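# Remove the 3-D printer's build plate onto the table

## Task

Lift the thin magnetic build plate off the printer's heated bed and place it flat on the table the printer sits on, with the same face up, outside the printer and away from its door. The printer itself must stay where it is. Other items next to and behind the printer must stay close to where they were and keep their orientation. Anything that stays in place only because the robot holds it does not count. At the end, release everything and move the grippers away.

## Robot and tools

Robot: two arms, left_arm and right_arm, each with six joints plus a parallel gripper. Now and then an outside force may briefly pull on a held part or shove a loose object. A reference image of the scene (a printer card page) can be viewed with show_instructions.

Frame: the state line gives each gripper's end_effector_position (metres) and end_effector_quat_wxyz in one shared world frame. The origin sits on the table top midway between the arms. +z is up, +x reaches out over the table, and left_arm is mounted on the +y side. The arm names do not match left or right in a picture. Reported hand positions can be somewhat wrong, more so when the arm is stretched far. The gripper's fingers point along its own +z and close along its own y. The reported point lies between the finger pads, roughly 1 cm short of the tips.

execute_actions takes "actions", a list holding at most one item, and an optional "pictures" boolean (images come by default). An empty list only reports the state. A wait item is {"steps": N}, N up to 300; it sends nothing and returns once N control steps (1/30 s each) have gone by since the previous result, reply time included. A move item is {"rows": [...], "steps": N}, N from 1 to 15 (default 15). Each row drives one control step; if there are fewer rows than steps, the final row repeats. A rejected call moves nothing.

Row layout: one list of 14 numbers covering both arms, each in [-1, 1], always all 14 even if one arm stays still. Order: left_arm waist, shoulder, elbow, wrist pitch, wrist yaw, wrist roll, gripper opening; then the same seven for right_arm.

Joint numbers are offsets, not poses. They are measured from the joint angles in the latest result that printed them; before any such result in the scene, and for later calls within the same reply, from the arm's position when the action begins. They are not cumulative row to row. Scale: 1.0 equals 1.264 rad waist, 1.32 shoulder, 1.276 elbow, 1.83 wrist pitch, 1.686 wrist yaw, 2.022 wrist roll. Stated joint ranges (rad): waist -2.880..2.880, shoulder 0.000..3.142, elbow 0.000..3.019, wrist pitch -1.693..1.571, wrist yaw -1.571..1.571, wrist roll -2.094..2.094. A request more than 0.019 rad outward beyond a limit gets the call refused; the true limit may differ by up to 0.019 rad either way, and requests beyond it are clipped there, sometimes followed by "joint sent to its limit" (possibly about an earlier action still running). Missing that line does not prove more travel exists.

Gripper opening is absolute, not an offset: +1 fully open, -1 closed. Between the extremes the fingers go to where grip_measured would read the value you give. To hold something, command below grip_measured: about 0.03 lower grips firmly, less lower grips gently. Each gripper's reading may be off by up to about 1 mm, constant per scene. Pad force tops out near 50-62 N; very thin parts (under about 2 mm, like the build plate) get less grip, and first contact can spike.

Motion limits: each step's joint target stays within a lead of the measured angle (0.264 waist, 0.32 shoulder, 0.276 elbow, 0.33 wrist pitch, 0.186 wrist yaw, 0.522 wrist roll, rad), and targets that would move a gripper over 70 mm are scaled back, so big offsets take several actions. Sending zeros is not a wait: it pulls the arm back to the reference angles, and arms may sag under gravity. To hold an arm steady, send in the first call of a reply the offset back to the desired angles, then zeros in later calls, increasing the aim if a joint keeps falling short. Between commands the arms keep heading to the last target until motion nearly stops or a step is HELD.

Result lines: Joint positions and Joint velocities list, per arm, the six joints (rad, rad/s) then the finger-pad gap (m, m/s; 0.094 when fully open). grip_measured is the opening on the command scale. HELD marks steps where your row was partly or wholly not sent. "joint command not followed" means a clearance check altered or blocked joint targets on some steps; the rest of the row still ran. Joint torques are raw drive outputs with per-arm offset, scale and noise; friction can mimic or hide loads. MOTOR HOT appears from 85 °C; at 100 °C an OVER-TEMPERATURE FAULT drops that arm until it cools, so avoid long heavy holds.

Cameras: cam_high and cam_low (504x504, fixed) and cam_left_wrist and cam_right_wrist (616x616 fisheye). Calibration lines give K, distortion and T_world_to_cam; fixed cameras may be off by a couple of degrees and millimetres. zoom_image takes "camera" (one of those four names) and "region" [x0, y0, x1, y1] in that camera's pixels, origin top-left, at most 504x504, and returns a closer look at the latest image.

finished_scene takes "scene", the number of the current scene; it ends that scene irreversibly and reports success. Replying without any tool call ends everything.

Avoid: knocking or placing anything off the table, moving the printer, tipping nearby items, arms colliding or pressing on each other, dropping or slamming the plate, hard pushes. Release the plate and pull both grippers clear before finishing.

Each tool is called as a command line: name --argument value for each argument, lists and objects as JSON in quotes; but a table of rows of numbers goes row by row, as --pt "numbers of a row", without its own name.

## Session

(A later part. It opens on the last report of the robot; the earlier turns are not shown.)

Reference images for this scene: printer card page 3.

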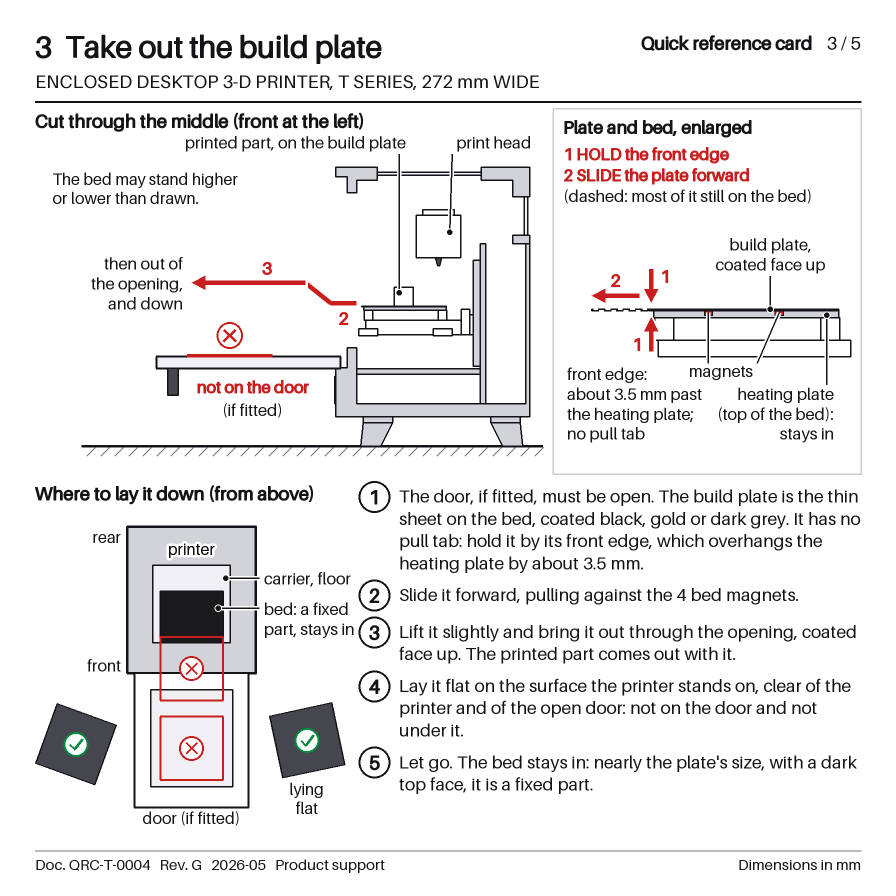

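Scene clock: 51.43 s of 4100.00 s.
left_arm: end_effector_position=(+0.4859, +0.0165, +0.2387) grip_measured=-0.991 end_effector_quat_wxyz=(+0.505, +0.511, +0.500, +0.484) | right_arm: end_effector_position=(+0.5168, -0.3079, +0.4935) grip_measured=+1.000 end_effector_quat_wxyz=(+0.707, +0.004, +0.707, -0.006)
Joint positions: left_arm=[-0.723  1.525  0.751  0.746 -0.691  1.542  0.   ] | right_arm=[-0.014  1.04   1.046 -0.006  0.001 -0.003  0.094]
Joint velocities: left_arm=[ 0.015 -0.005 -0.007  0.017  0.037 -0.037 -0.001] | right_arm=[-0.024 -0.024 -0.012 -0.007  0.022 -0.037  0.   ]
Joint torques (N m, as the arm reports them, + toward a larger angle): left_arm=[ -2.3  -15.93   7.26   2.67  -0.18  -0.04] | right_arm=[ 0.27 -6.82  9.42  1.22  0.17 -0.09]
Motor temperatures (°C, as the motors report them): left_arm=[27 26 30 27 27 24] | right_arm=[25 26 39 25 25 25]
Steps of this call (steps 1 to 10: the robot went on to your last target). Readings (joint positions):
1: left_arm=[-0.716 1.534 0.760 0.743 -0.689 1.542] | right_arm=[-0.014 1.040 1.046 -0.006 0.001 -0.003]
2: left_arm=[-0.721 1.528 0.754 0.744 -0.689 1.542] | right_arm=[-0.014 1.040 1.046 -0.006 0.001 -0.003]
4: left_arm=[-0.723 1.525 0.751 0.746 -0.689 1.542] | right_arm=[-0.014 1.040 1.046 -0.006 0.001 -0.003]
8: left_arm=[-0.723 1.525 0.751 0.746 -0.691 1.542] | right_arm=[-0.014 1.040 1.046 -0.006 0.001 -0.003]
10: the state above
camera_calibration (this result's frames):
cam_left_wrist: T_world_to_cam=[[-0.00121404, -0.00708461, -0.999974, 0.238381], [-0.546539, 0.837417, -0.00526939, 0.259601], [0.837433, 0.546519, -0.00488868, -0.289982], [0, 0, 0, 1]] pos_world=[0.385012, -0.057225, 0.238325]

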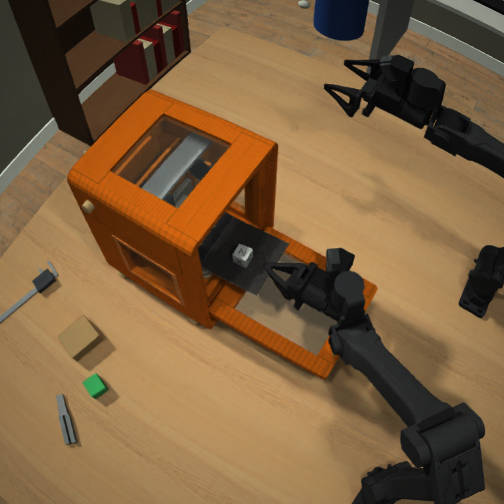

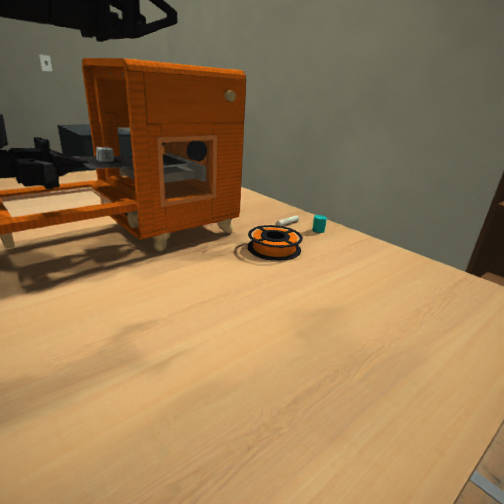

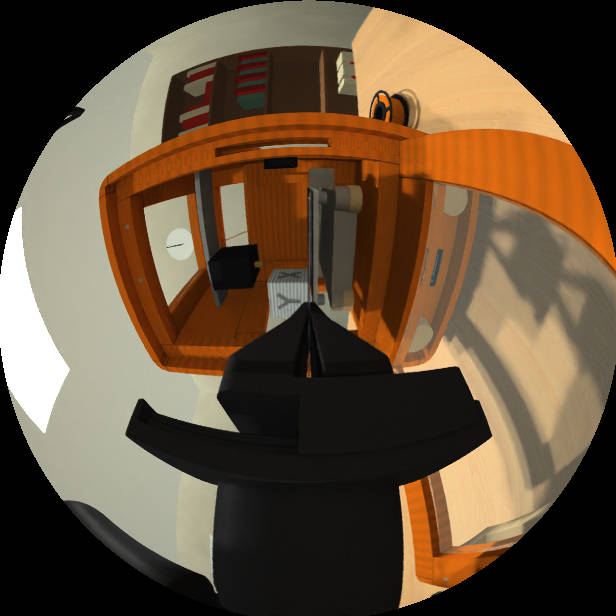

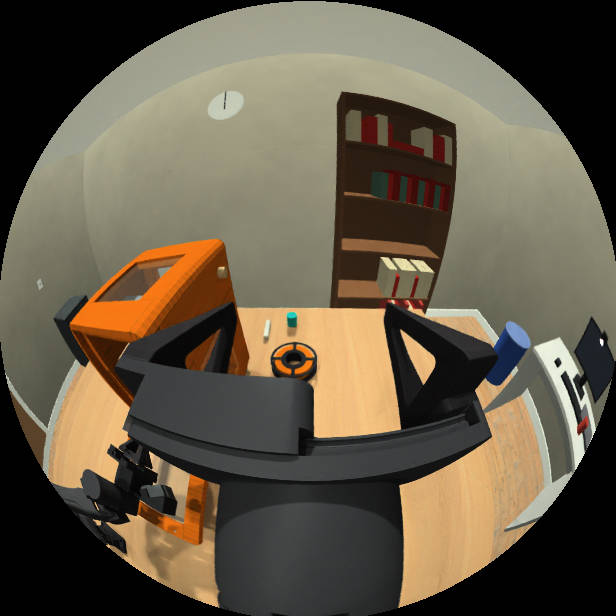

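execute_actions --actions '[{"rows":[[-0.008,-0.016,0,0,-0.002,0,-1,0,0,0,0,0,0,1],[-0.012,-0.023,-0.007,0,-0.005,0,-1,0,0,0,0,0,0,1],[-0.018,-0.035,-0.017,0,-0.011,0,-1,0,0,0,0,0,0,1],[-0.025,-0.048,-0.029,-0.001,-0.017,0,-1,0,0,0,0,0,0,1],[-0.032,-0.062,-0.041,-0.002,-0.023,0,-1,0,0,0,0,0,0,1],[-0.039,-0.075,-0.053,-0.004,-0.029,0,-1,0,0,0,0,0,0,1],[-0.047,-0.089,-0.065,-0.005,-0.035,0,-1,0,0,0,0,0,0,1],[-0.054,-0.102,-0.078,-0.007,-0.042,0,-1,0,0,0,0,0,0,1],[-0.061,-0.116,-0.09,-0.009,-0.048,0,-1,0,0,0,0,0,0,1],[-0.068,-0.13,-0.102,-0.011,-0.054,0,-1,0,0,0,0,0,0,1],[-0.075,-0.143,-0.114,-0.013,-0.06,0,-1,0,0,0,0,0,0,1],[-0.082,-0.157,-0.126,-0.015,-0.066,0,-1,0,0,0,0,0,0,1],[-0.089,-0.168,-0.137,-0.016,-0.072,0,-1,0,0,0,0,0,0,1],[-0.094,-0.178,-0.145,-0.017,-0.076,0,-1,0,0,0,0,0,0,1],[-0.097,-0.184,-0.151,-0.018,-0.079,0,-1,0,0,0,0,0,0,1]],"steps":15}]' --pictures false

execute_actions --actions '[{"steps":4}]' --pictures false

execute_actions --actions '[{"rows":[[0,-0.02,-0.004,-0.002,0,0,-1,0,0,0,0,0,0,1],[0,-0.035,-0.012,-0.006,0,0,-1,0,0,0,0,0,0,1],[0,-0.058,-0.024,-0.013,0,0,-1,0,0,0,0,0,0,1],[0,-0.084,-0.038,-0.022,0,0,-1,0,0,0,0,0,0,1],[0,-0.11,-0.052,-0.031,0,0,-1,0,0,0,0,0,0,1],[0,-0.136,-0.066,-0.04,0,0,-1,0,0,0,0,0,0,1],[0,-0.162,-0.079,-0.05,0,0,-1,0,0,0,0,0,0,1],[0,-0.188,-0.092,-0.06,0,0,-1,0,0,0,0,0,0,1],[0,-0.214,-0.105,-0.07,0,0,-1,0,0,0,0,0,0,1],[0,-0.24,-0.118,-0.08,0,0,-1,0,0,0,0,0,0,1],[0,-0.266,-0.13,-0.09,0,0,-1,0,0,0,0,0,0,1],[0,-0.29,-0.141,-0.1,0,0,-1,0,0,0,0,0,0,1],[0,-0.312,-0.151,-0.109,0,0,-1,0,0,0,0,0,0,1],[0,-0.329,-0.158,-0.117,0,0,-1,0,0,0,0,0,0,1],[0,-0.339,-0.163,-0.122,0,0,-1,0,0,0,0,0,0,1]],"steps":15}]' --pictures false

execute_actions --actions '[{"steps":10}]'

Scene clock: 56.07 s of 4100.00 s.
left_arm: end_effector_position=(+0.4063, +0.0403, +0.2505) grip_measured=-0.991 end_effector_quat_wxyz=(+0.502, +0.506, +0.503, +0.489) | right_arm: end_effector_position=(+0.5168, -0.3079, +0.4935) grip_measured=+1.000 end_effector_quat_wxyz=(+0.707, +0.004, +0.707, -0.006)
Joint positions: left_arm=[-0.83   1.318  0.574  0.718 -0.815  1.542  0.   ] | right_arm=[-0.014  1.04   1.046 -0.006  0.001 -0.003  0.094]
Joint velocities: left_arm=[-0.22  -0.454 -0.315 -0.076 -0.183 -0.037  0.   ] | right_arm=[-0.005 -0.005  0.007  0.007 -0.066 -0.051  0.   ]
Joint torques (N m, as the arm reports them, + toward a larger angle): left_arm=[ -2.35 -11.04   7.47   1.61  -0.17  -0.04] | right_arm=[ 0.22 -6.87  9.43  1.24  0.17 -0.09]
Motor temperatures (°C, as the motors report them): left_arm=[27 26 30 27 27 24] | right_arm=[25 26 39 25 25 25]
Steps of this call (steps 1 to 30: the robot went on to your last target; steps 31 to 90: nothing new was sent; then 1.13 s passed at rest; steps 91 to 105: all 15 steps of this action). Readings (joint positions):
91: left_arm=[-0.723 1.525 0.751 0.746 -0.691 1.542] | right_arm=[-0.014 1.040 1.046 -0.006 0.001 -0.003]
92: left_arm=[-0.724 1.525 0.750 0.746 -0.693 1.542] | right_arm=[-0.014 1.040 1.046 -0.006 0.001 -0.003]
94: left_arm=[-0.727 1.519 0.739 0.746 -0.707 1.542] | right_arm=[-0.014 1.040 1.046 -0.006 0.001 -0.003]
98: left_arm=[-0.756 1.460 0.681 0.739 -0.749 1.542] | right_arm=[-0.014 1.040 1.046 -0.006 0.001 -0.003]
105: the state above

Scene clock: 56.20 s of 4100.00 s.
left_arm: end_effector_position=(+0.3981, +0.0431, +0.2542) grip_measured=-0.991 end_effector_quat_wxyz=(+0.506, +0.504, +0.502, +0.488) | right_arm: end_effector_position=(+0.5168, -0.3079, +0.4935) grip_measured=+1.000 end_effector_quat_wxyz=(+0.707, +0.004, +0.707, -0.006)
Joint positions: left_arm=[-0.841  1.289  0.556  0.715 -0.821  1.542  0.   ] | right_arm=[-0.014  1.04   1.046 -0.006  0.001 -0.003  0.094]
Joint velocities: left_arm=[ 0.005 -0.005 -0.012 -0.007 -0.066  0.022 -0.   ] | right_arm=[-0.005 -0.005  0.002 -0.017 -0.022 -0.081  0.   ]
Joint torques (N m, as the arm reports them, + toward a larger angle): left_arm=[ -2.84 -10.57   7.44   1.51  -0.15  -0.04] | right_arm=[ 0.22 -6.86  9.44  1.23  0.17 -0.09]
Motor temperatures (°C, as the motors report them): left_arm=[27 26 30 27 27 24] | right_arm=[25 26 39 25 25 25]
Steps of this call (steps 1 to 4: the robot went on to your last target). Readings (joint positions):
1: left_arm=[-0.836 1.304 0.565 0.717 -0.819 1.542] | right_arm=[-0.014 1.040 1.046 -0.006 0.001 -0.003]
2: left_arm=[-0.840 1.294 0.559 0.716 -0.820 1.542] | right_arm=[-0.014 1.040 1.046 -0.006 0.001 -0.003]
4: the state above

Scene clock: 56.70 s of 4100.00 s.
left_arm: end_effector_position=(+0.3303, +0.1187, +0.2807) grip_measured=-0.991 end_effector_quat_wxyz=(+0.517, +0.493, +0.502, +0.487) | right_arm: end_effector_position=(+0.5168, -0.3079, +0.4935) grip_measured=+1.000 end_effector_quat_wxyz=(+0.707, +0.004, +0.707, -0.006)
Joint positions: left_arm=[-0.841  0.872  0.364  0.522 -0.82   1.542  0.   ] | right_arm=[-0.014  1.04   1.046 -0.006  0.001 -0.003  0.094]
Joint velocities: left_arm=[-0.015 -0.786 -0.281 -0.398  0.051  0.007  0.001] | right_arm=[ 0.005 -0.015 -0.002 -0.007  0.007  0.022  0.   ]
Joint torques (N m, as the arm reports them, + toward a larger angle): left_arm=[-2.29 -2.85  8.44  1.63 -0.05 -0.05] | right_arm=[ 0.23 -6.84  9.43  1.22  0.17 -0.09]
Motor temperatures (°C, as the motors report them): left_arm=[27 26 30 27 27 24] | right_arm=[25 26 39 25 25 25]
Steps of this call (steps 1 to 15: all 15 steps of this action). Readings (joint positions):
1: left_arm=[-0.841 1.289 0.556 0.715 -0.821 1.542] | right_arm=[-0.014 1.040 1.046 -0.006 0.001 -0.003]
2: left_arm=[-0.841 1.287 0.554 0.713 -0.821 1.542] | right_arm=[-0.014 1.040 1.046 -0.006 0.001 -0.003]
4: left_arm=[-0.841 1.267 0.538 0.697 -0.821 1.542] | right_arm=[-0.014 1.040 1.046 -0.006 0.001 -0.003]
8: left_arm=[-0.841 1.143 0.466 0.636 -0.820 1.542] | right_arm=[-0.014 1.040 1.046 -0.006 0.001 -0.003]
15: the state above

Scene clock: 57.03 s of 4100.00 s.
left_arm: end_effector_position=(+0.3249, +0.1249, +0.2770) grip_measured=-0.991 end_effector_quat_wxyz=(+0.512, +0.498, +0.502, +0.488) | right_arm: end_effector_position=(+0.5168, -0.3079, +0.4935) grip_measured=+1.000 end_effector_quat_wxyz=(+0.707, +0.004, +0.707, -0.006)
Joint positions: left_arm=[-0.841  0.839  0.347  0.492 -0.821  1.542  0.   ] | right_arm=[-0.014  1.04   1.046 -0.006  0.001 -0.003  0.094]
Joint velocities: left_arm=[-0.015 -0.005 -0.022 -0.012 -0.007  0.037  0.001] | right_arm=[-0.015 -0.015 -0.017 -0.002 -0.022  0.022  0.   ]
Joint torques (N m, as the arm reports them, + toward a larger angle): left_arm=[-2.38 -3.81  8.45  1.5  -0.04 -0.04] | right_arm=[ 0.23 -6.85  9.44  1.25  0.18 -0.09]
Motor temperatures (°C, as the motors report them): left_arm=[27 26 30 27 27 24] | right_arm=[25 26 39 25 25 25]
Steps of this call (steps 1 to 10: the robot went on to your last target). Readings (joint positions):
1: left_arm=[-0.841 0.850 0.356 0.511 -0.820 1.542] | right_arm=[-0.014 1.040 1.046 -0.006 0.001 -0.003]
2: left_arm=[-0.841 0.836 0.350 0.504 -0.821 1.542] | right_arm=[-0.014 1.040 1.046 -0.006 0.001 -0.003]
4: left_arm=[-0.841 0.830 0.347 0.498 -0.821 1.542] | right_arm=[-0.014 1.040 1.046 -0.006 0.001 -0.003]
8: left_arm=[-0.841 0.837 0.347 0.493 -0.821 1.542] | right_arm=[-0.014 1.040 1.046 -0.006 0.001 -0.003]
10: the state above
camera_calibration (this result's frames):
cam_left_wrist: T_world_to_cam=[[0.0202681, -0.0255066, -0.999469, 0.27239], [-0.556317, 0.830336, -0.0324717, 0.0925971], [0.830723, 0.556679, 0.0026396, -0.215327], [0, 0, 0, 1]] pos_world=[0.224869, 0.049929, 0.27582]

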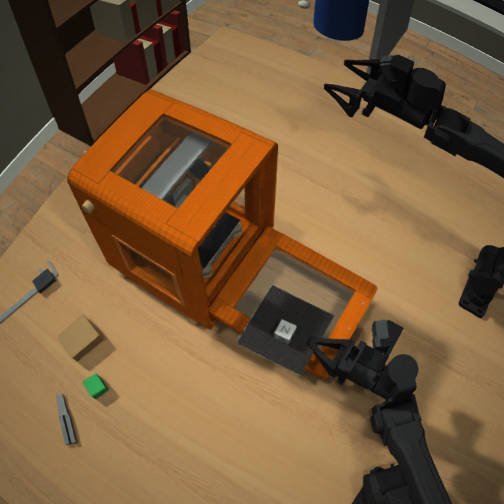

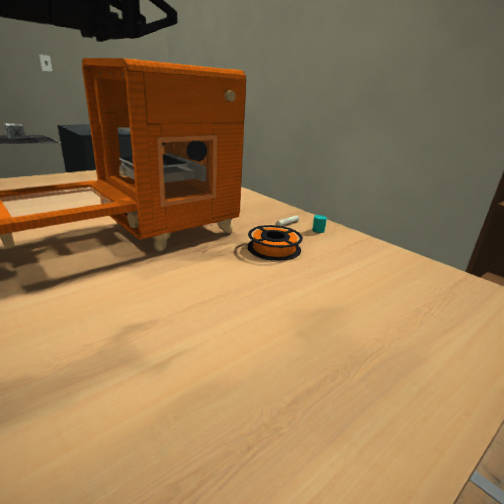

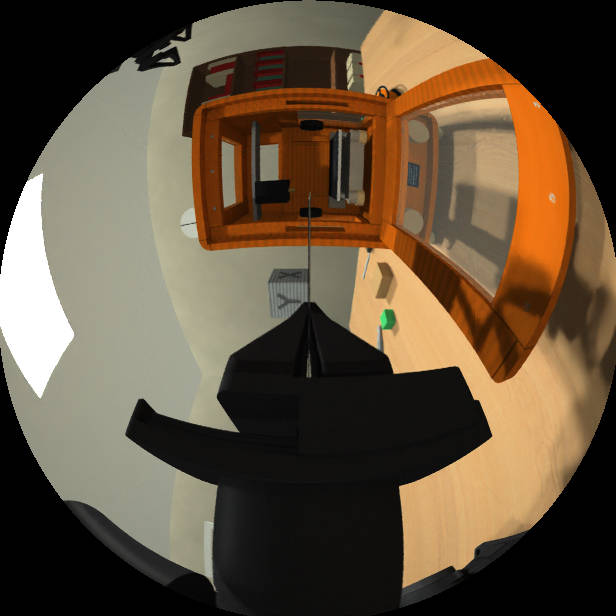

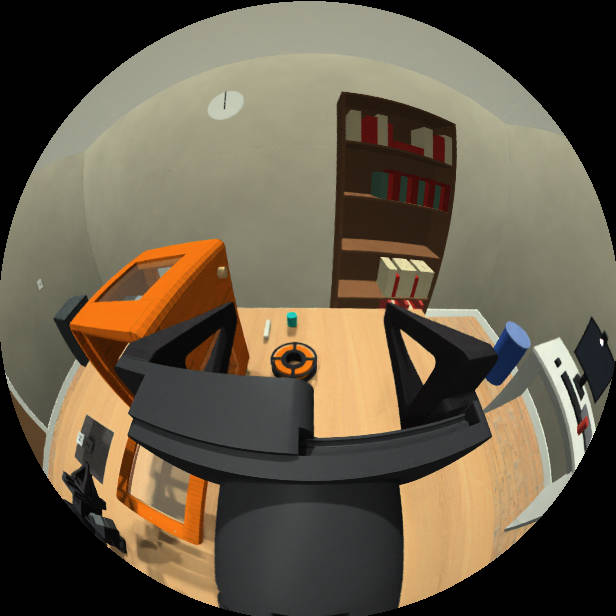

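execute_actions --actions '[{"rows":[[0.01,0,0.02,0,0.004,0.005,-1,0,0,0,0,0,0,1],[0.02,0,0.02,0,0.011,0.01,-1,0,0,0,0,0,0,1],[0.035,0,0.02,0,0.022,0.015,-1,0,0,0,0,0,0,1],[0.055,0,0.02,0,0.036,0.02,-1,0,0,0,0,0,0,1],[0.08,0,0.02,0,0.054,0.022,-1,0,0,0,0,0,0,1],[0.107,0,0.02,0,0.073,0.022,-1,0,0,0,0,0,0,1],[0.135,0,0.02,0,0.093,0.022,-1,0,0,0,0,0,0,1],[0.163,0,0.02,0,0.113,0.022,-1,0,0,0,0,0,0,1],[0.191,0,0.02,0,0.133,0.022,-1,0,0,0,0,0,0,1],[0.219,0,0.02,0,0.153,0.022,-1,0,0,0,0,0,0,1],[0.247,0,0.02,0,0.173,0.022,-1,0,0,0,0,0,0,1],[0.275,0,0.02,0,0.193,0.022,-1,0,0,0,0,0,0,1],[0.303,0,0.02,0,0.213,0.022,-1,0,0,0,0,0,0,1],[0.331,0,0.02,0,0.233,0.022,-1,0,0,0,0,0,0,1],[0.359,0,0.02,0,0.253,0.022,-1,0,0,0,0,0,0,1]],"steps":15}]' --pictures false

execute_actions --actions '[{"rows":[[0.08,0,0.02,0,0.045,0,-1,0,0,0,0,0,0,1],[0.108,0,0.02,0,0.065,0,-1,0,0,0,0,0,0,1],[0.136,0,0.02,0,0.085,0,-1,0,0,0,0,0,0,1],[0.164,0,0.02,0,0.105,0,-1,0,0,0,0,0,0,1],[0.192,0,0.02,0,0.125,0,-1,0,0,0,0,0,0,1],[0.22,0,0.02,0,0.145,0,-1,0,0,0,0,0,0,1],[0.248,0,0.02,0,0.165,0,-1,0,0,0,0,0,0,1],[0.276,0,0.02,0,0.185,0,-1,0,0,0,0,0,0,1],[0.302,0,0.02,0,0.204,0,-1,0,0,0,0,0,0,1],[0.325,0,0.02,0,0.221,0,-1,0,0,0,0,0,0,1],[0.345,0,0.02,0,0.236,0,-1,0,0,0,0,0,0,1],[0.361,0,0.02,0,0.247,0,-1,0,0,0,0,0,0,1],[0.372,0,0.02,0,0.255,0,-1,0,0,0,0,0,0,1],[0.379,0,0.02,0,0.26,0,-1,0,0,0,0,0,0,1],[0.382,0,0.02,0,0.262,0,-1,0,0,0,0,0,0,1]],"steps":15}]' --pictures false

execute_actions --actions '[{"steps":8}]' --pictures false

Scene clock: 61.60 s of 4100.00 s.
left_arm: end_effector_position=(+0.3783, +0.1942, +0.2767) grip_measured=-0.991 end_effector_quat_wxyz=(+0.506, +0.507, +0.493, +0.493) | right_arm: end_effector_position=(+0.5168, -0.3079, +0.4935) grip_measured=+1.000 end_effector_quat_wxyz=(+0.707, +0.004, +0.707, -0.006)
Joint positions: left_arm=[-0.454  0.839  0.347  0.491 -0.427  1.571  0.   ] | right_arm=[-0.014  1.04   1.046 -0.006  0.001 -0.003  0.094]
Joint velocities: left_arm=[ 1.04  -0.005 -0.002  0.002  0.945 -0.037 -0.001] | right_arm=[ 0.005 -0.024 -0.017 -0.017 -0.037  0.037  0.   ]
Joint torques (N m, as the arm reports them, + toward a larger angle): left_arm=[-2.26 -4.2  10.27  1.88 -0.07  0.09] | right_arm=[ 0.26 -6.81  9.42  1.23  0.18 -0.09]
Motor temperatures (°C, as the motors report them): left_arm=[27 26 30 27 27 24] | right_arm=[25 26 40 25 25 25]
Steps of this call (steps 1 to 30: the robot went on to your last target; steps 31 to 90: nothing new was sent; then 1.07 s passed at rest; steps 91 to 105: all 15 steps of this action). Readings (joint positions):
91: left_arm=[-0.841 0.839 0.347 0.492 -0.819 1.542] | right_arm=[-0.014 1.040 1.046 -0.006 0.001 -0.003]
92: left_arm=[-0.839 0.839 0.347 0.492 -0.813 1.543] | right_arm=[-0.014 1.040 1.046 -0.006 0.001 -0.003]
94: left_arm=[-0.824 0.839 0.347 0.492 -0.779 1.550] | right_arm=[-0.014 1.040 1.046 -0.006 0.001 -0.003]
98: left_arm=[-0.719 0.839 0.347 0.492 -0.658 1.563] | right_arm=[-0.014 1.040 1.046 -0.006 0.001 -0.003]
105: the state above

Scene clock: 62.10 s of 4100.00 s.
left_arm: end_effector_position=(+0.4018, +0.3058, +0.2762) grip_measured=-0.991 end_effector_quat_wxyz=(+0.496, +0.497, +0.504, +0.503) | right_arm: end_effector_position=(+0.5168, -0.3079, +0.4935) grip_measured=+1.000 end_effector_quat_wxyz=(+0.707, +0.004, +0.707, -0.006)
Joint positions: left_arm=[0.017 0.839 0.347 0.489 0.003 1.571 0.   ] | right_arm=[-0.014  1.04   1.046 -0.006  0.001 -0.003  0.094]
Joint velocities: left_arm=[ 0.347  0.005 -0.012 -0.002  0.168 -0.007 -0.001] | right_arm=[ 0.005 -0.005 -0.007  0.002 -0.037  0.081  0.   ]
Joint torques (N m, as the arm reports them, + toward a larger angle): left_arm=[-2.81 -4.16 10.36  1.83  0.18 -0.03] | right_arm=[ 0.24 -6.85  9.42  1.22  0.17 -0.09]
Motor temperatures (°C, as the motors report them): left_arm=[27 26 30 27 27 24] | right_arm=[25 26 40 25 25 25]
Steps of this call (steps 1 to 15: all 15 steps of this action). Readings (joint positions):
1: left_arm=[-0.418 0.839 0.347 0.490 -0.389 1.571] | right_arm=[-0.014 1.040 1.046 -0.006 0.001 -0.003]
2: left_arm=[-0.384 0.839 0.347 0.490 -0.351 1.571] | right_arm=[-0.014 1.040 1.046 -0.006 0.001 -0.003]
4: left_arm=[-0.315 0.839 0.347 0.489 -0.282 1.571] | right_arm=[-0.014 1.040 1.046 -0.006 0.001 -0.003]
8: left_arm=[-0.174 0.839 0.347 0.489 -0.147 1.571] | right_arm=[-0.014 1.040 1.046 -0.006 0.001 -0.003]
15: the state above

Scene clock: 62.37 s of 4100.00 s.
left_arm: end_effector_position=(+0.4018, +0.3092, +0.2762) grip_measured=-0.991 end_effector_quat_wxyz=(+0.495, +0.496, +0.505, +0.504) | right_arm: end_effector_position=(+0.5168, -0.3079, +0.4935) grip_measured=+1.000 end_effector_quat_wxyz=(+0.707, +0.004, +0.707, -0.006)
Joint positions: left_arm=[0.029 0.839 0.347 0.489 0.011 1.571 0.   ] | right_arm=[-0.014  1.04   1.046 -0.006  0.001 -0.003  0.094]
Joint velocities: left_arm=[-0.005 -0.015 -0.012 -0.002  0.007 -0.081 -0.   ] | right_arm=[-0.005 -0.005  0.002 -0.012  0.022  0.007  0.   ]
Joint torques (N m, as the arm reports them, + toward a larger angle): left_arm=[-2.39 -4.15 10.37  1.88  0.09 -0.05] | right_arm=[ 0.28 -6.89  9.44  1.23  0.17 -0.09]
Motor temperatures (°C, as the motors report them): left_arm=[27 26 30 27 27 24] | right_arm=[25 26 40 25 25 25]
Steps of this call (steps 1 to 8: the robot went on to your last target). Readings (joint positions):
1: left_arm=[0.025 0.839 0.347 0.489 0.006 1.571] | right_arm=[-0.014 1.040 1.046 -0.006 0.001 -0.003]
2: left_arm=[0.029 0.839 0.347 0.489 0.008 1.571] | right_arm=[-0.014 1.040 1.046 -0.006 0.001 -0.003]
4: left_arm=[0.029 0.839 0.347 0.489 0.011 1.571] | right_arm=[-0.014 1.040 1.046 -0.006 0.001 -0.003]
8: the state above

execute_actions --actions '[{"rows":[[0,0.008,0.035,0.012,-0.002,0,-1,0,0,0,0,0,0,1],[0,0.016,0.04,0.015,-0.004,0,-1,0,0,0,0,0,0,1],[0,0.028,0.045,0.018,-0.006,0,-1,0,0,0,0,0,0,1],[0,0.044,0.05,0.021,-0.008,0,-1,0,0,0,0,0,0,1],[0,0.064,0.055,0.024,-0.008,0,-1,0,0,0,0,0,0,1],[0,0.084,0.06,0.027,-0.008,0,-1,0,0,0,0,0,0,1],[0,0.104,0.065,0.03,-0.008,0,-1,0,0,0,0,0,0,1],[0,0.124,0.07,0.033,-0.008,0,-1,0,0,0,0,0,0,1],[0,0.144,0.075,0.036,-0.008,0,-1,0,0,0,0,0,0,1],[0,0.164,0.08,0.039,-0.008,0,-1,0,0,0,0,0,0,1],[0,0.184,0.085,0.042,-0.008,0,-1,0,0,0,0,0,0,1],[0,0.204,0.09,0.045,-0.008,0,-1,0,0,0,0,0,0,1],[0,0.224,0.095,0.048,-0.008,0,-1,0,0,0,0,0,0,1],[0,0.244,0.098,0.05,-0.008,0,-1,0,0,0,0,0,0,1],[0,0.264,0.098,0.053,-0.008,0,-1,0,0,0,0,0,0,1]],"steps":15}]' --pictures false

execute_actions --actions '[{"rows":[[0,0.05,0.03,0.018,0,0,-1,0,0,0,0,0,0,1],[0,0.07,0.03,0.021,0,0,-1,0,0,0,0,0,0,1],[0,0.09,0.03,0.024,0,0,-1,0,0,0,0,0,0,1],[0,0.11,0.03,0.027,0,0,-1,0,0,0,0,0,0,1],[0,0.129,0.03,0.03,0,0,-1,0,0,0,0,0,0,1],[0,0.147,0.03,0.033,0,0,-1,0,0,0,0,0,0,1],[0,0.164,0.03,0.036,0,0,-1,0,0,0,0,0,0,1],[0,0.18,0.03,0.039,0,0,-1,0,0,0,0,0,0,1],[0,0.194,0.03,0.042,0,0,-1,0,0,0,0,0,0,1],[0,0.206,0.03,0.045,0,0,-1,0,0,0,0,0,0,1],[0,0.216,0.03,0.048,0,0,-1,0,0,0,0,0,0,1],[0,0.224,0.03,0.05,0,0,-1,0,0,0,0,0,0,1],[0,0.23,0.03,0.05,0,0,-1,0,0,0,0,0,0,1],[0,0.234,0.03,0.05,0,0,-1,0,0,0,0,0,0,1],[0,0.236,0.03,0.05,0,0,-1,0,0,0,0,0,0,1]],"steps":15}]' --pictures false

execute_actions --actions '[{"steps":10}]'

Scene clock: 68.07 s of 4100.00 s.
left_arm: end_effector_position=(+0.4503, +0.3123, +0.1984) grip_measured=-0.991 end_effector_quat_wxyz=(+0.444, +0.538, +0.553, +0.456) | right_arm: end_effector_position=(+0.5168, -0.3079, +0.4935) grip_measured=+1.000 end_effector_quat_wxyz=(+0.707, +0.004, +0.707, -0.006)
Joint positions: left_arm=[0.029 1.145 0.404 0.549 0.001 1.571 0.   ] | right_arm=[-0.014  1.04   1.046 -0.006  0.001 -0.003  0.094]
Joint velocities: left_arm=[ 0.005  0.747  0.183  0.173 -0.022 -0.139  0.001] | right_arm=[ 0.005 -0.005  0.007 -0.002  0.007 -0.007  0.   ]
Joint torques (N m, as the arm reports them, + toward a larger angle): left_arm=[-2.48 -7.97 11.56  2.72 -0.13 -0.05] | right_arm=[ 0.23 -6.84  9.42  1.21  0.18 -0.09]
Motor temperatures (°C, as the motors report them): left_arm=[27 26 31 27 27 24] | right_arm=[25 26 40 25 25 25]
Steps of this call (steps 1 to 30: the robot went on to your last target; steps 31 to 90: nothing new was sent; then 2.20 s passed at rest; steps 91 to 105: all 15 steps of this action). Readings (joint positions):
91: left_arm=[0.029 0.839 0.347 0.489 0.011 1.571] | right_arm=[-0.014 1.040 1.046 -0.006 0.001 -0.003]
92: left_arm=[0.029 0.841 0.347 0.489 0.010 1.571] | right_arm=[-0.014 1.040 1.046 -0.006 0.001 -0.003]
94: left_arm=[0.029 0.855 0.347 0.496 0.005 1.571] | right_arm=[-0.014 1.040 1.046 -0.006 0.001 -0.003]
98: left_arm=[0.029 0.939 0.358 0.516 0.001 1.571] | right_arm=[-0.014 1.040 1.046 -0.006 0.001 -0.003]
105: the state above

Scene clock: 68.57 s of 4100.00 s.
left_arm: end_effector_position=(+0.4587, +0.3126, +0.0775) grip_measured=-0.991 end_effector_quat_wxyz=(+0.373, +0.589, +0.606, +0.383) | right_arm: end_effector_position=(+0.5168, -0.3079, +0.4935) grip_measured=+1.000 end_effector_quat_wxyz=(+0.707, +0.004, +0.707, -0.006)
Joint positions: left_arm=[0.029 1.458 0.408 0.608 0.001 1.571 0.   ] | right_arm=[-0.014  1.04   1.046 -0.006  0.001 -0.003  0.094]
Joint velocities: left_arm=[-0.024  0.171  0.012  0.017  0.066 -0.037 -0.001] | right_arm=[-0.015 -0.005  0.002  0.027 -0.051 -0.007  0.   ]
Joint torques (N m, as the arm reports them, + toward a larger angle): left_arm=[ -2.45 -11.38   7.93   2.95   0.    -0.02] | right_arm=[ 0.32 -6.81  9.45  1.22  0.18 -0.09]
Motor temperatures (°C, as the motors report them): left_arm=[27 26 31 27 27 24] | right_arm=[25 26 40 25 25 25]
Steps of this call (steps 1 to 15: all 15 steps of this action). Readings (joint positions):
1: left_arm=[0.029 1.170 0.407 0.554 0.001 1.571] | right_arm=[-0.014 1.040 1.046 -0.006 0.001 -0.003]
2: left_arm=[0.029 1.194 0.408 0.559 0.001 1.571] | right_arm=[-0.014 1.040 1.046 -0.006 0.001 -0.003]
4: left_arm=[0.029 1.242 0.408 0.564 0.001 1.571] | right_arm=[-0.014 1.040 1.046 -0.006 0.001 -0.003]
8: left_arm=[0.029 1.344 0.408 0.583 0.001 1.571] | right_arm=[-0.014 1.040 1.046 -0.006 0.001 -0.003]
15: the state above

Scene clock: 68.90 s of 4100.00 s.
left_arm: end_effector_position=(+0.4591, +0.3126, +0.0766) grip_measured=-0.991 end_effector_quat_wxyz=(+0.373, +0.589, +0.606, +0.383) | right_arm: end_effector_position=(+0.5168, -0.3079, +0.4935) grip_measured=+1.000 end_effector_quat_wxyz=(+0.707, +0.004, +0.707, -0.006)
Joint positions: left_arm=[0.029 1.464 0.408 0.615 0.001 1.571 0.   ] | right_arm=[-0.014  1.04   1.046 -0.006  0.001 -0.003  0.094]
Joint velocities: left_arm=[-0.005  0.005 -0.017 -0.007  0.007 -0.022 -0.   ] | right_arm=[-0.005 -0.005 -0.007  0.002 -0.051 -0.007  0.   ]
Joint torques (N m, as the arm reports them, + toward a larger angle): left_arm=[ -2.47 -10.77   7.84   2.71  -0.01  -0.03] | right_arm=[ 0.26 -6.85  9.44  1.23  0.17 -0.09]
Motor temperatures (°C, as the motors report them): left_arm=[27 26 31 27 27 24] | right_arm=[25 26 40 25 25 25]
Steps of this call (steps 1 to 10: the robot went on to your last target). Readings (joint positions):
1: left_arm=[0.029 1.463 0.408 0.609 0.001 1.571] | right_arm=[-0.014 1.040 1.046 -0.006 0.001 -0.003]
2: left_arm=[0.029 1.464 0.408 0.609 0.001 1.571] | right_arm=[-0.014 1.040 1.046 -0.006 0.001 -0.003]
4: left_arm=[0.029 1.464 0.408 0.612 0.001 1.571] | right_arm=[-0.014 1.040 1.046 -0.006 0.001 -0.003]
8: left_arm=[0.029 1.464 0.408 0.615 0.001 1.571] | right_arm=[-0.014 1.040 1.046 -0.006 0.001 -0.003]
10: the state above
camera_calibration (this result's frames):
cam_left_wrist: T_world_to_cam=[[-0.408245, -0.00883229, -0.91283, 0.259076], [-0.544523, 0.804936, 0.235739, -0.0131293], [0.732687, 0.593296, -0.333421, -0.371532], [0, 0, 0, 1]] pos_world=[0.370834, 0.233285, 0.115711]

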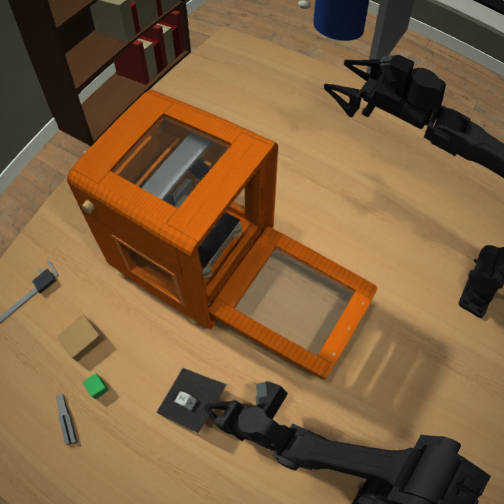

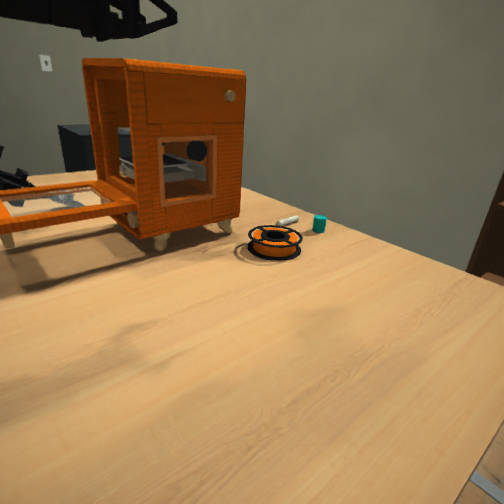

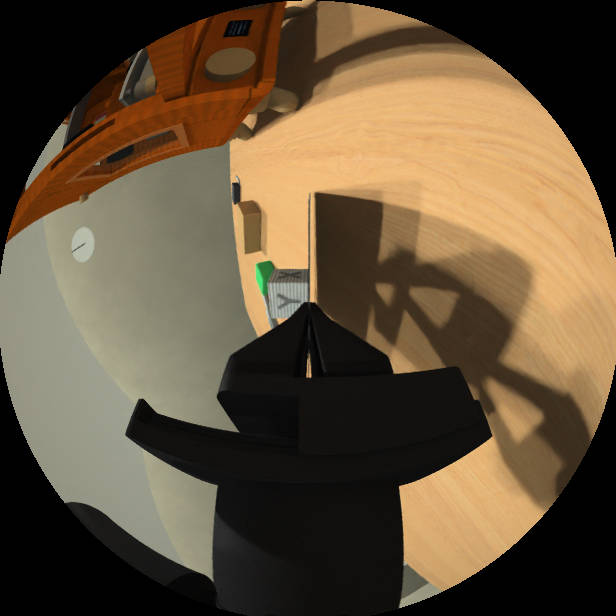

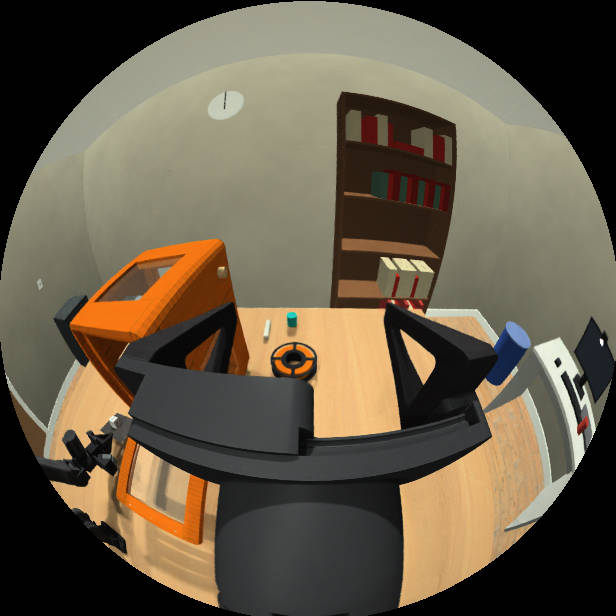

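execute_actions --actions '[{"rows":[[0,0,0.02,-0.003,0,0,-1,0,0,0,0,0,0,1],[0,0,0.02,-0.005,0,0,-1,0,0,0,0,0,0,1],[0,0,0.02,-0.007,0,0,-1,0,0,0,0,0,0,1],[0,0,0.02,-0.009,0,0,-1,0,0,0,0,0,0,1],[0,0,0.02,-0.011,0,0,-1,0,0,0,0,0,0,1],[0,0,0.02,-0.013,0,0,-1,0,0,0,0,0,0,1],[0,0,0.02,-0.015,0,0,-1,0,0,0,0,0,0,1]],"steps":14}]'

zoom_image --camera "cam_left_wrist" --region '[240, 170, 400, 330]'

Scene clock: 70.90 s of 4100.00 s.
left_arm: end_effector_position=(+0.4572, +0.3125, +0.0725) grip_measured=-0.991 end_effector_quat_wxyz=(+0.368, +0.592, +0.609, +0.378) | right_arm: end_effector_position=(+0.5168, -0.3079, +0.4935) grip_measured=+1.000 end_effector_quat_wxyz=(+0.707, +0.004, +0.707, -0.006)
Joint positions: left_arm=[0.029 1.464 0.408 0.596 0.001 1.571 0.   ] | right_arm=[-0.014  1.04   1.046 -0.006  0.001 -0.003  0.094]
Joint velocities: left_arm=[ 0.005 -0.005 -0.007  0.007  0.037 -0.095  0.   ] | right_arm=[-0.005 -0.015  0.002 -0.007  0.037  0.066  0.   ]
Joint torques (N m, as the arm reports them, + toward a larger angle): left_arm=[ -2.38 -10.36   7.24   1.28   0.    -0.03] | right_arm=[ 0.14 -6.86  9.41  1.23  0.18 -0.09]
Motor temperatures (°C, as the motors report them): left_arm=[27 26 30 27 27 24] | right_arm=[25 26 40 25 25 25]
Steps of this call (steps 1 to 15: the robot went on to your last target; steps 16 to 46: nothing new was sent; steps 47 to 60: all 14 steps of this action). Readings (joint positions):
47: left_arm=[0.029 1.464 0.408 0.614 0.001 1.571] | right_arm=[-0.014 1.040 1.046 -0.006 0.001 -0.003]
48: left_arm=[0.029 1.464 0.408 0.611 0.001 1.571] | right_arm=[-0.014 1.040 1.046 -0.006 0.001 -0.003]
50: left_arm=[0.029 1.464 0.408 0.604 0.001 1.571] | right_arm=[-0.014 1.040 1.046 -0.006 0.001 -0.003]
54: left_arm=[0.029 1.464 0.408 0.597 0.001 1.571] | right_arm=[-0.014 1.040 1.046 -0.006 0.001 -0.003]
60: the state above
camera_calibration (this result's frames):
cam_left_wrist: T_world_to_cam=[[-0.424884, -0.00931453, -0.9052, 0.26178], [-0.540121, 0.805064, 0.245238, -0.015939], [0.726459, 0.593115, -0.347089, -0.367515], [0, 0, 0, 1]] pos_world=[0.369602, 0.233249, 0.113312]

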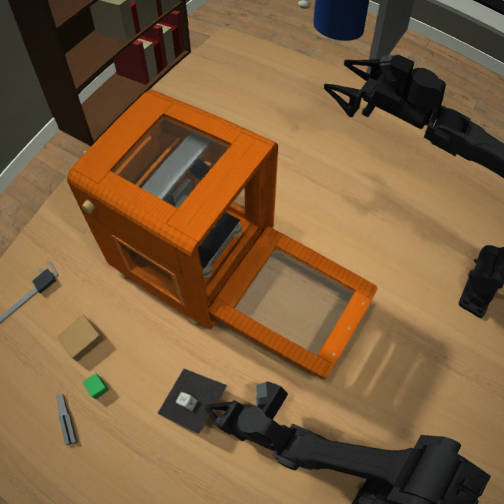

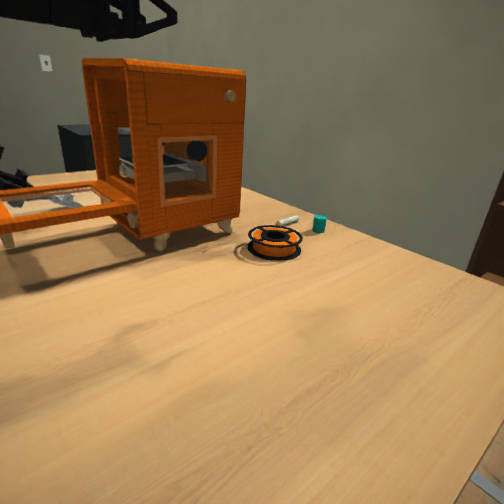

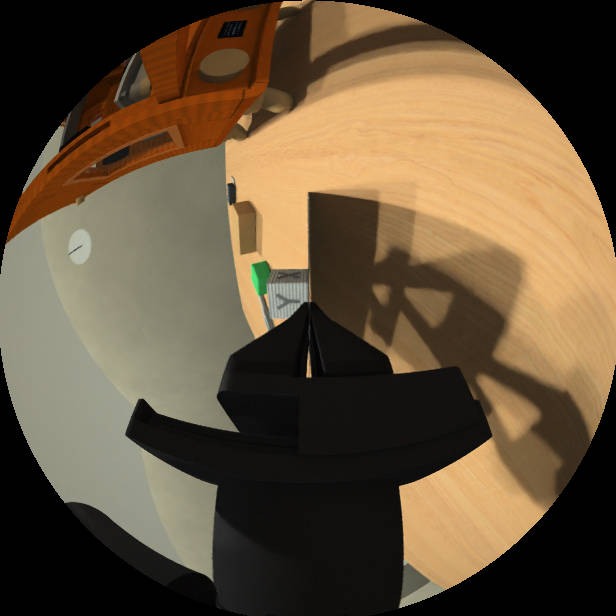

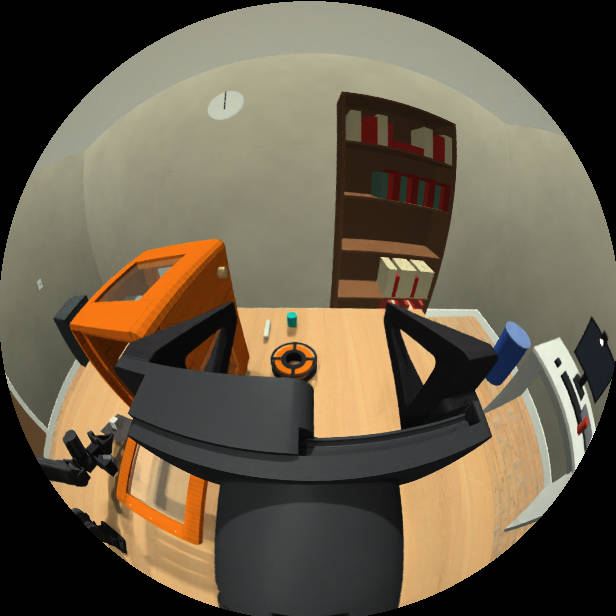

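Region (240, 170, 400, 330) of cam_left_wrist's 616x616 image, scaled by 3.150, with more detail than that image has.

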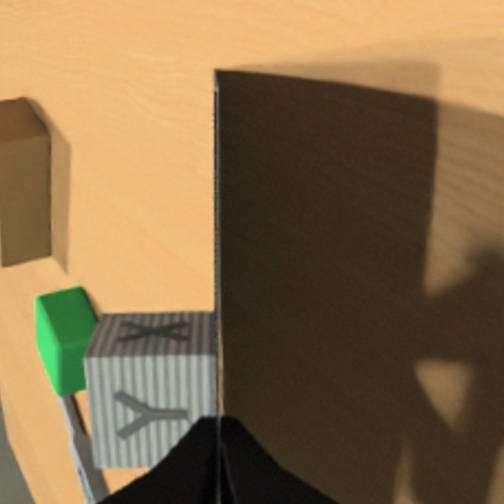

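execute_actions --actions '[{"rows":[[0,0,0.02,0,0,0,-0.97,0,0,0,0,0,0,1],[0,0,0.02,0,0,0,-0.94,0,0,0,0,0,0,1],[0,0,0.02,-0.004,0,0,-0.9,0,0,0,0,0,0,1],[0,0,0.02,-0.01,0,0,-0.86,0,0,0,0,0,0,1],[0,0,0.02,-0.017,0,0,-0.82,0,0,0,0,0,0,1],[0,0,0.02,-0.024,0,0,-0.78,0,0,0,0,0,0,1],[0,0,0.02,-0.031,0,0,-0.74,0,0,0,0,0,0,1],[0,0,0.02,-0.038,0,0,-0.7,0,0,0,0,0,0,1],[0,0,0.02,-0.045,0,0,-0.66,0,0,0,0,0,0,1],[0,0,0.02,-0.052,0,0,-0.62,0,0,0,0,0,0,1],[0,0,0.02,-0.059,0,0,-0.59,0,0,0,0,0,0,1],[0,0,0.02,-0.065,0,0,-0.56,0,0,0,0,0,0,1],[0,0,0.02,-0.071,0,0,-0.54,0,0,0,0,0,0,1],[0,0,0.02,-0.075,0,0,-0.52,0,0,0,0,0,0,1],[0,0,0.02,-0.078,0,0,-0.5,0,0,0,0,0,0,1]],"steps":15}]' --pictures false

execute_actions --actions '[{"steps":10}]'

Scene clock: 74.00 s of 4100.00 s.
left_arm: end_effector_position=(+0.4420, +0.3121, +0.0462) grip_measured=-0.511 end_effector_quat_wxyz=(+0.331, +0.614, +0.631, +0.339) | right_arm: end_effector_position=(+0.5168, -0.3079, +0.4935) grip_measured=+1.000 end_effector_quat_wxyz=(+0.707, +0.004, +0.707, -0.006)
Joint positions: left_arm=[0.029 1.464 0.408 0.473 0.001 1.571 0.023] | right_arm=[-0.014  1.04   1.046 -0.006  0.001 -0.003  0.094]
Joint velocities: left_arm=[-0.015 -0.005 -0.007 -0.256 -0.037 -0.007  0.017] | right_arm=[-0.034  0.005  0.007 -0.007 -0.007  0.022  0.   ]
Joint torques (N m, as the arm reports them, + toward a larger angle): left_arm=[-2.5  -9.99  7.17  1.57 -0.01 -0.03] | right_arm=[ 0.28 -6.85  9.42  1.22  0.18 -0.09]
Motor temperatures (°C, as the motors report them): left_arm=[27 26 30 27 27 24] | right_arm=[25 26 40 25 25 25]
Steps of this call (steps 1 to 15: the robot went on to your last target; steps 16 to 78: nothing new was sent; steps 79 to 93: all 15 steps of this action). Readings (joint positions):
79: left_arm=[0.029 1.464 0.408 0.596 0.001 1.571] | right_arm=[-0.014 1.040 1.046 -0.006 0.001 -0.003]
80: left_arm=[0.029 1.464 0.408 0.596 0.001 1.571] | right_arm=[-0.014 1.040 1.046 -0.006 0.001 -0.003]
82: left_arm=[0.029 1.464 0.408 0.593 0.001 1.571] | right_arm=[-0.014 1.040 1.046 -0.006 0.001 -0.003]
86: left_arm=[0.029 1.464 0.408 0.554 0.001 1.571] | right_arm=[-0.014 1.040 1.046 -0.006 0.001 -0.003]
93: the state above

Scene clock: 74.33 s of 4100.00 s.
left_arm: end_effector_position=(+0.4399, +0.3120, +0.0431) grip_measured=-0.502 end_effector_quat_wxyz=(+0.326, +0.616, +0.634, +0.335) | right_arm: end_effector_position=(+0.5168, -0.3079, +0.4935) grip_measured=+1.000 end_effector_quat_wxyz=(+0.707, +0.004, +0.707, -0.006)
Joint positions: left_arm=[0.029 1.464 0.408 0.458 0.001 1.571 0.023] | right_arm=[-0.014  1.04   1.046 -0.006  0.001 -0.003  0.094]
Joint velocities: left_arm=[-0.005  0.005 -0.012  0.002 -0.037 -0.051  0.   ] | right_arm=[-0.024 -0.005 -0.007 -0.012 -0.066  0.007  0.   ]
Joint torques (N m, as the arm reports them, + toward a larger angle): left_arm=[ -2.33 -10.24   7.12   1.39   0.    -0.02] | right_arm=[ 0.2  -6.86  9.43  1.23  0.17 -0.09]
Motor temperatures (°C, as the motors report them): left_arm=[27 26 30 27 27 24] | right_arm=[25 26 40 25 25 25]
Steps of this call (steps 1 to 10: the robot went on to your last target). Readings (joint positions):
1: left_arm=[0.029 1.464 0.408 0.466 0.001 1.571] | right_arm=[-0.014 1.040 1.046 -0.006 0.001 -0.003]
2: left_arm=[0.029 1.464 0.408 0.462 0.001 1.571] | right_arm=[-0.014 1.040 1.046 -0.006 0.001 -0.003]
4: left_arm=[0.029 1.464 0.408 0.459 0.001 1.571] | right_arm=[-0.014 1.040 1.046 -0.006 0.001 -0.003]
8: left_arm=[0.029 1.464 0.408 0.458 0.001 1.571] | right_arm=[-0.014 1.040 1.046 -0.006 0.001 -0.003]
10: the state above
camera_calibration (this result's frames):
cam_left_wrist: T_world_to_cam=[[-0.546032, -0.0128259, -0.837666, 0.279287], [-0.501222, 0.806191, 0.314377, -0.0380755], [0.671287, 0.591516, -0.446635, -0.335848], [0, 0, 0, 1]] pos_world=[0.358866, 0.232938, 0.0959178]

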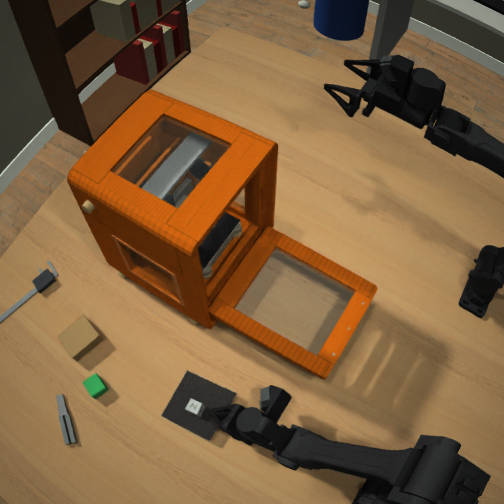

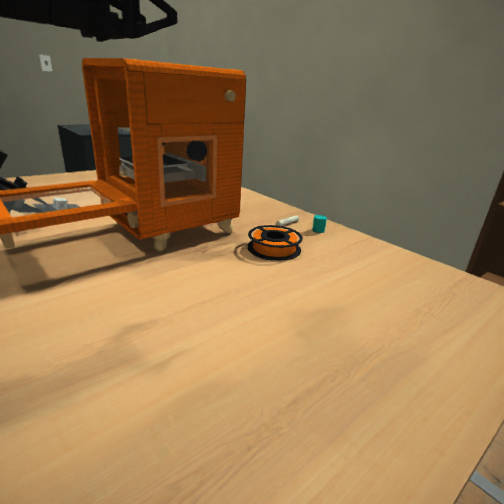

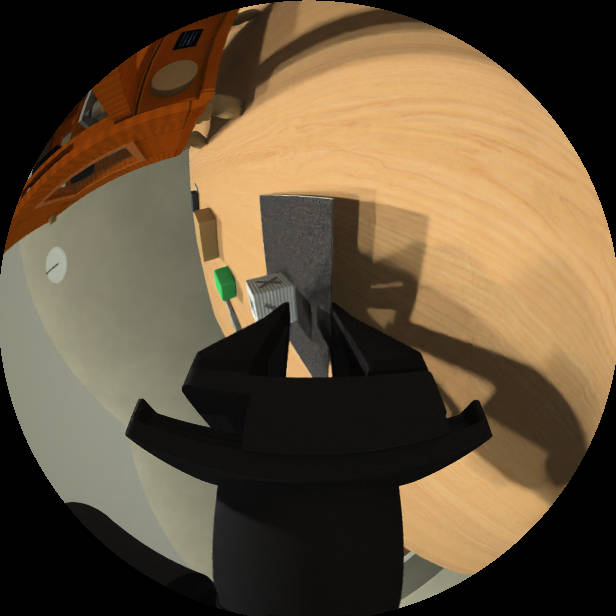

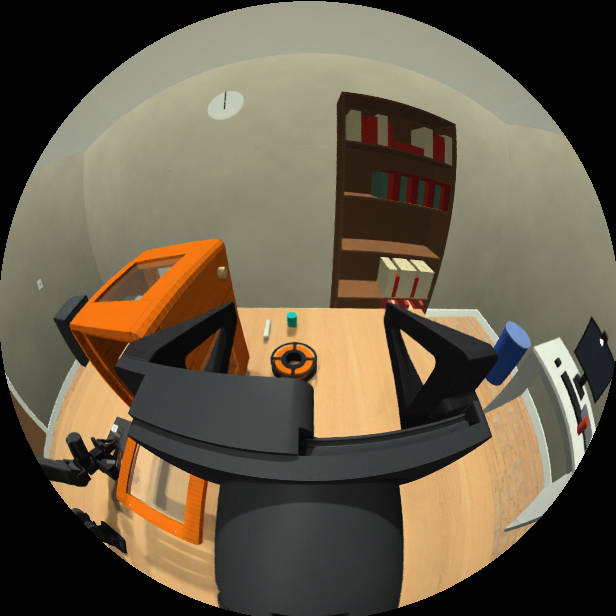

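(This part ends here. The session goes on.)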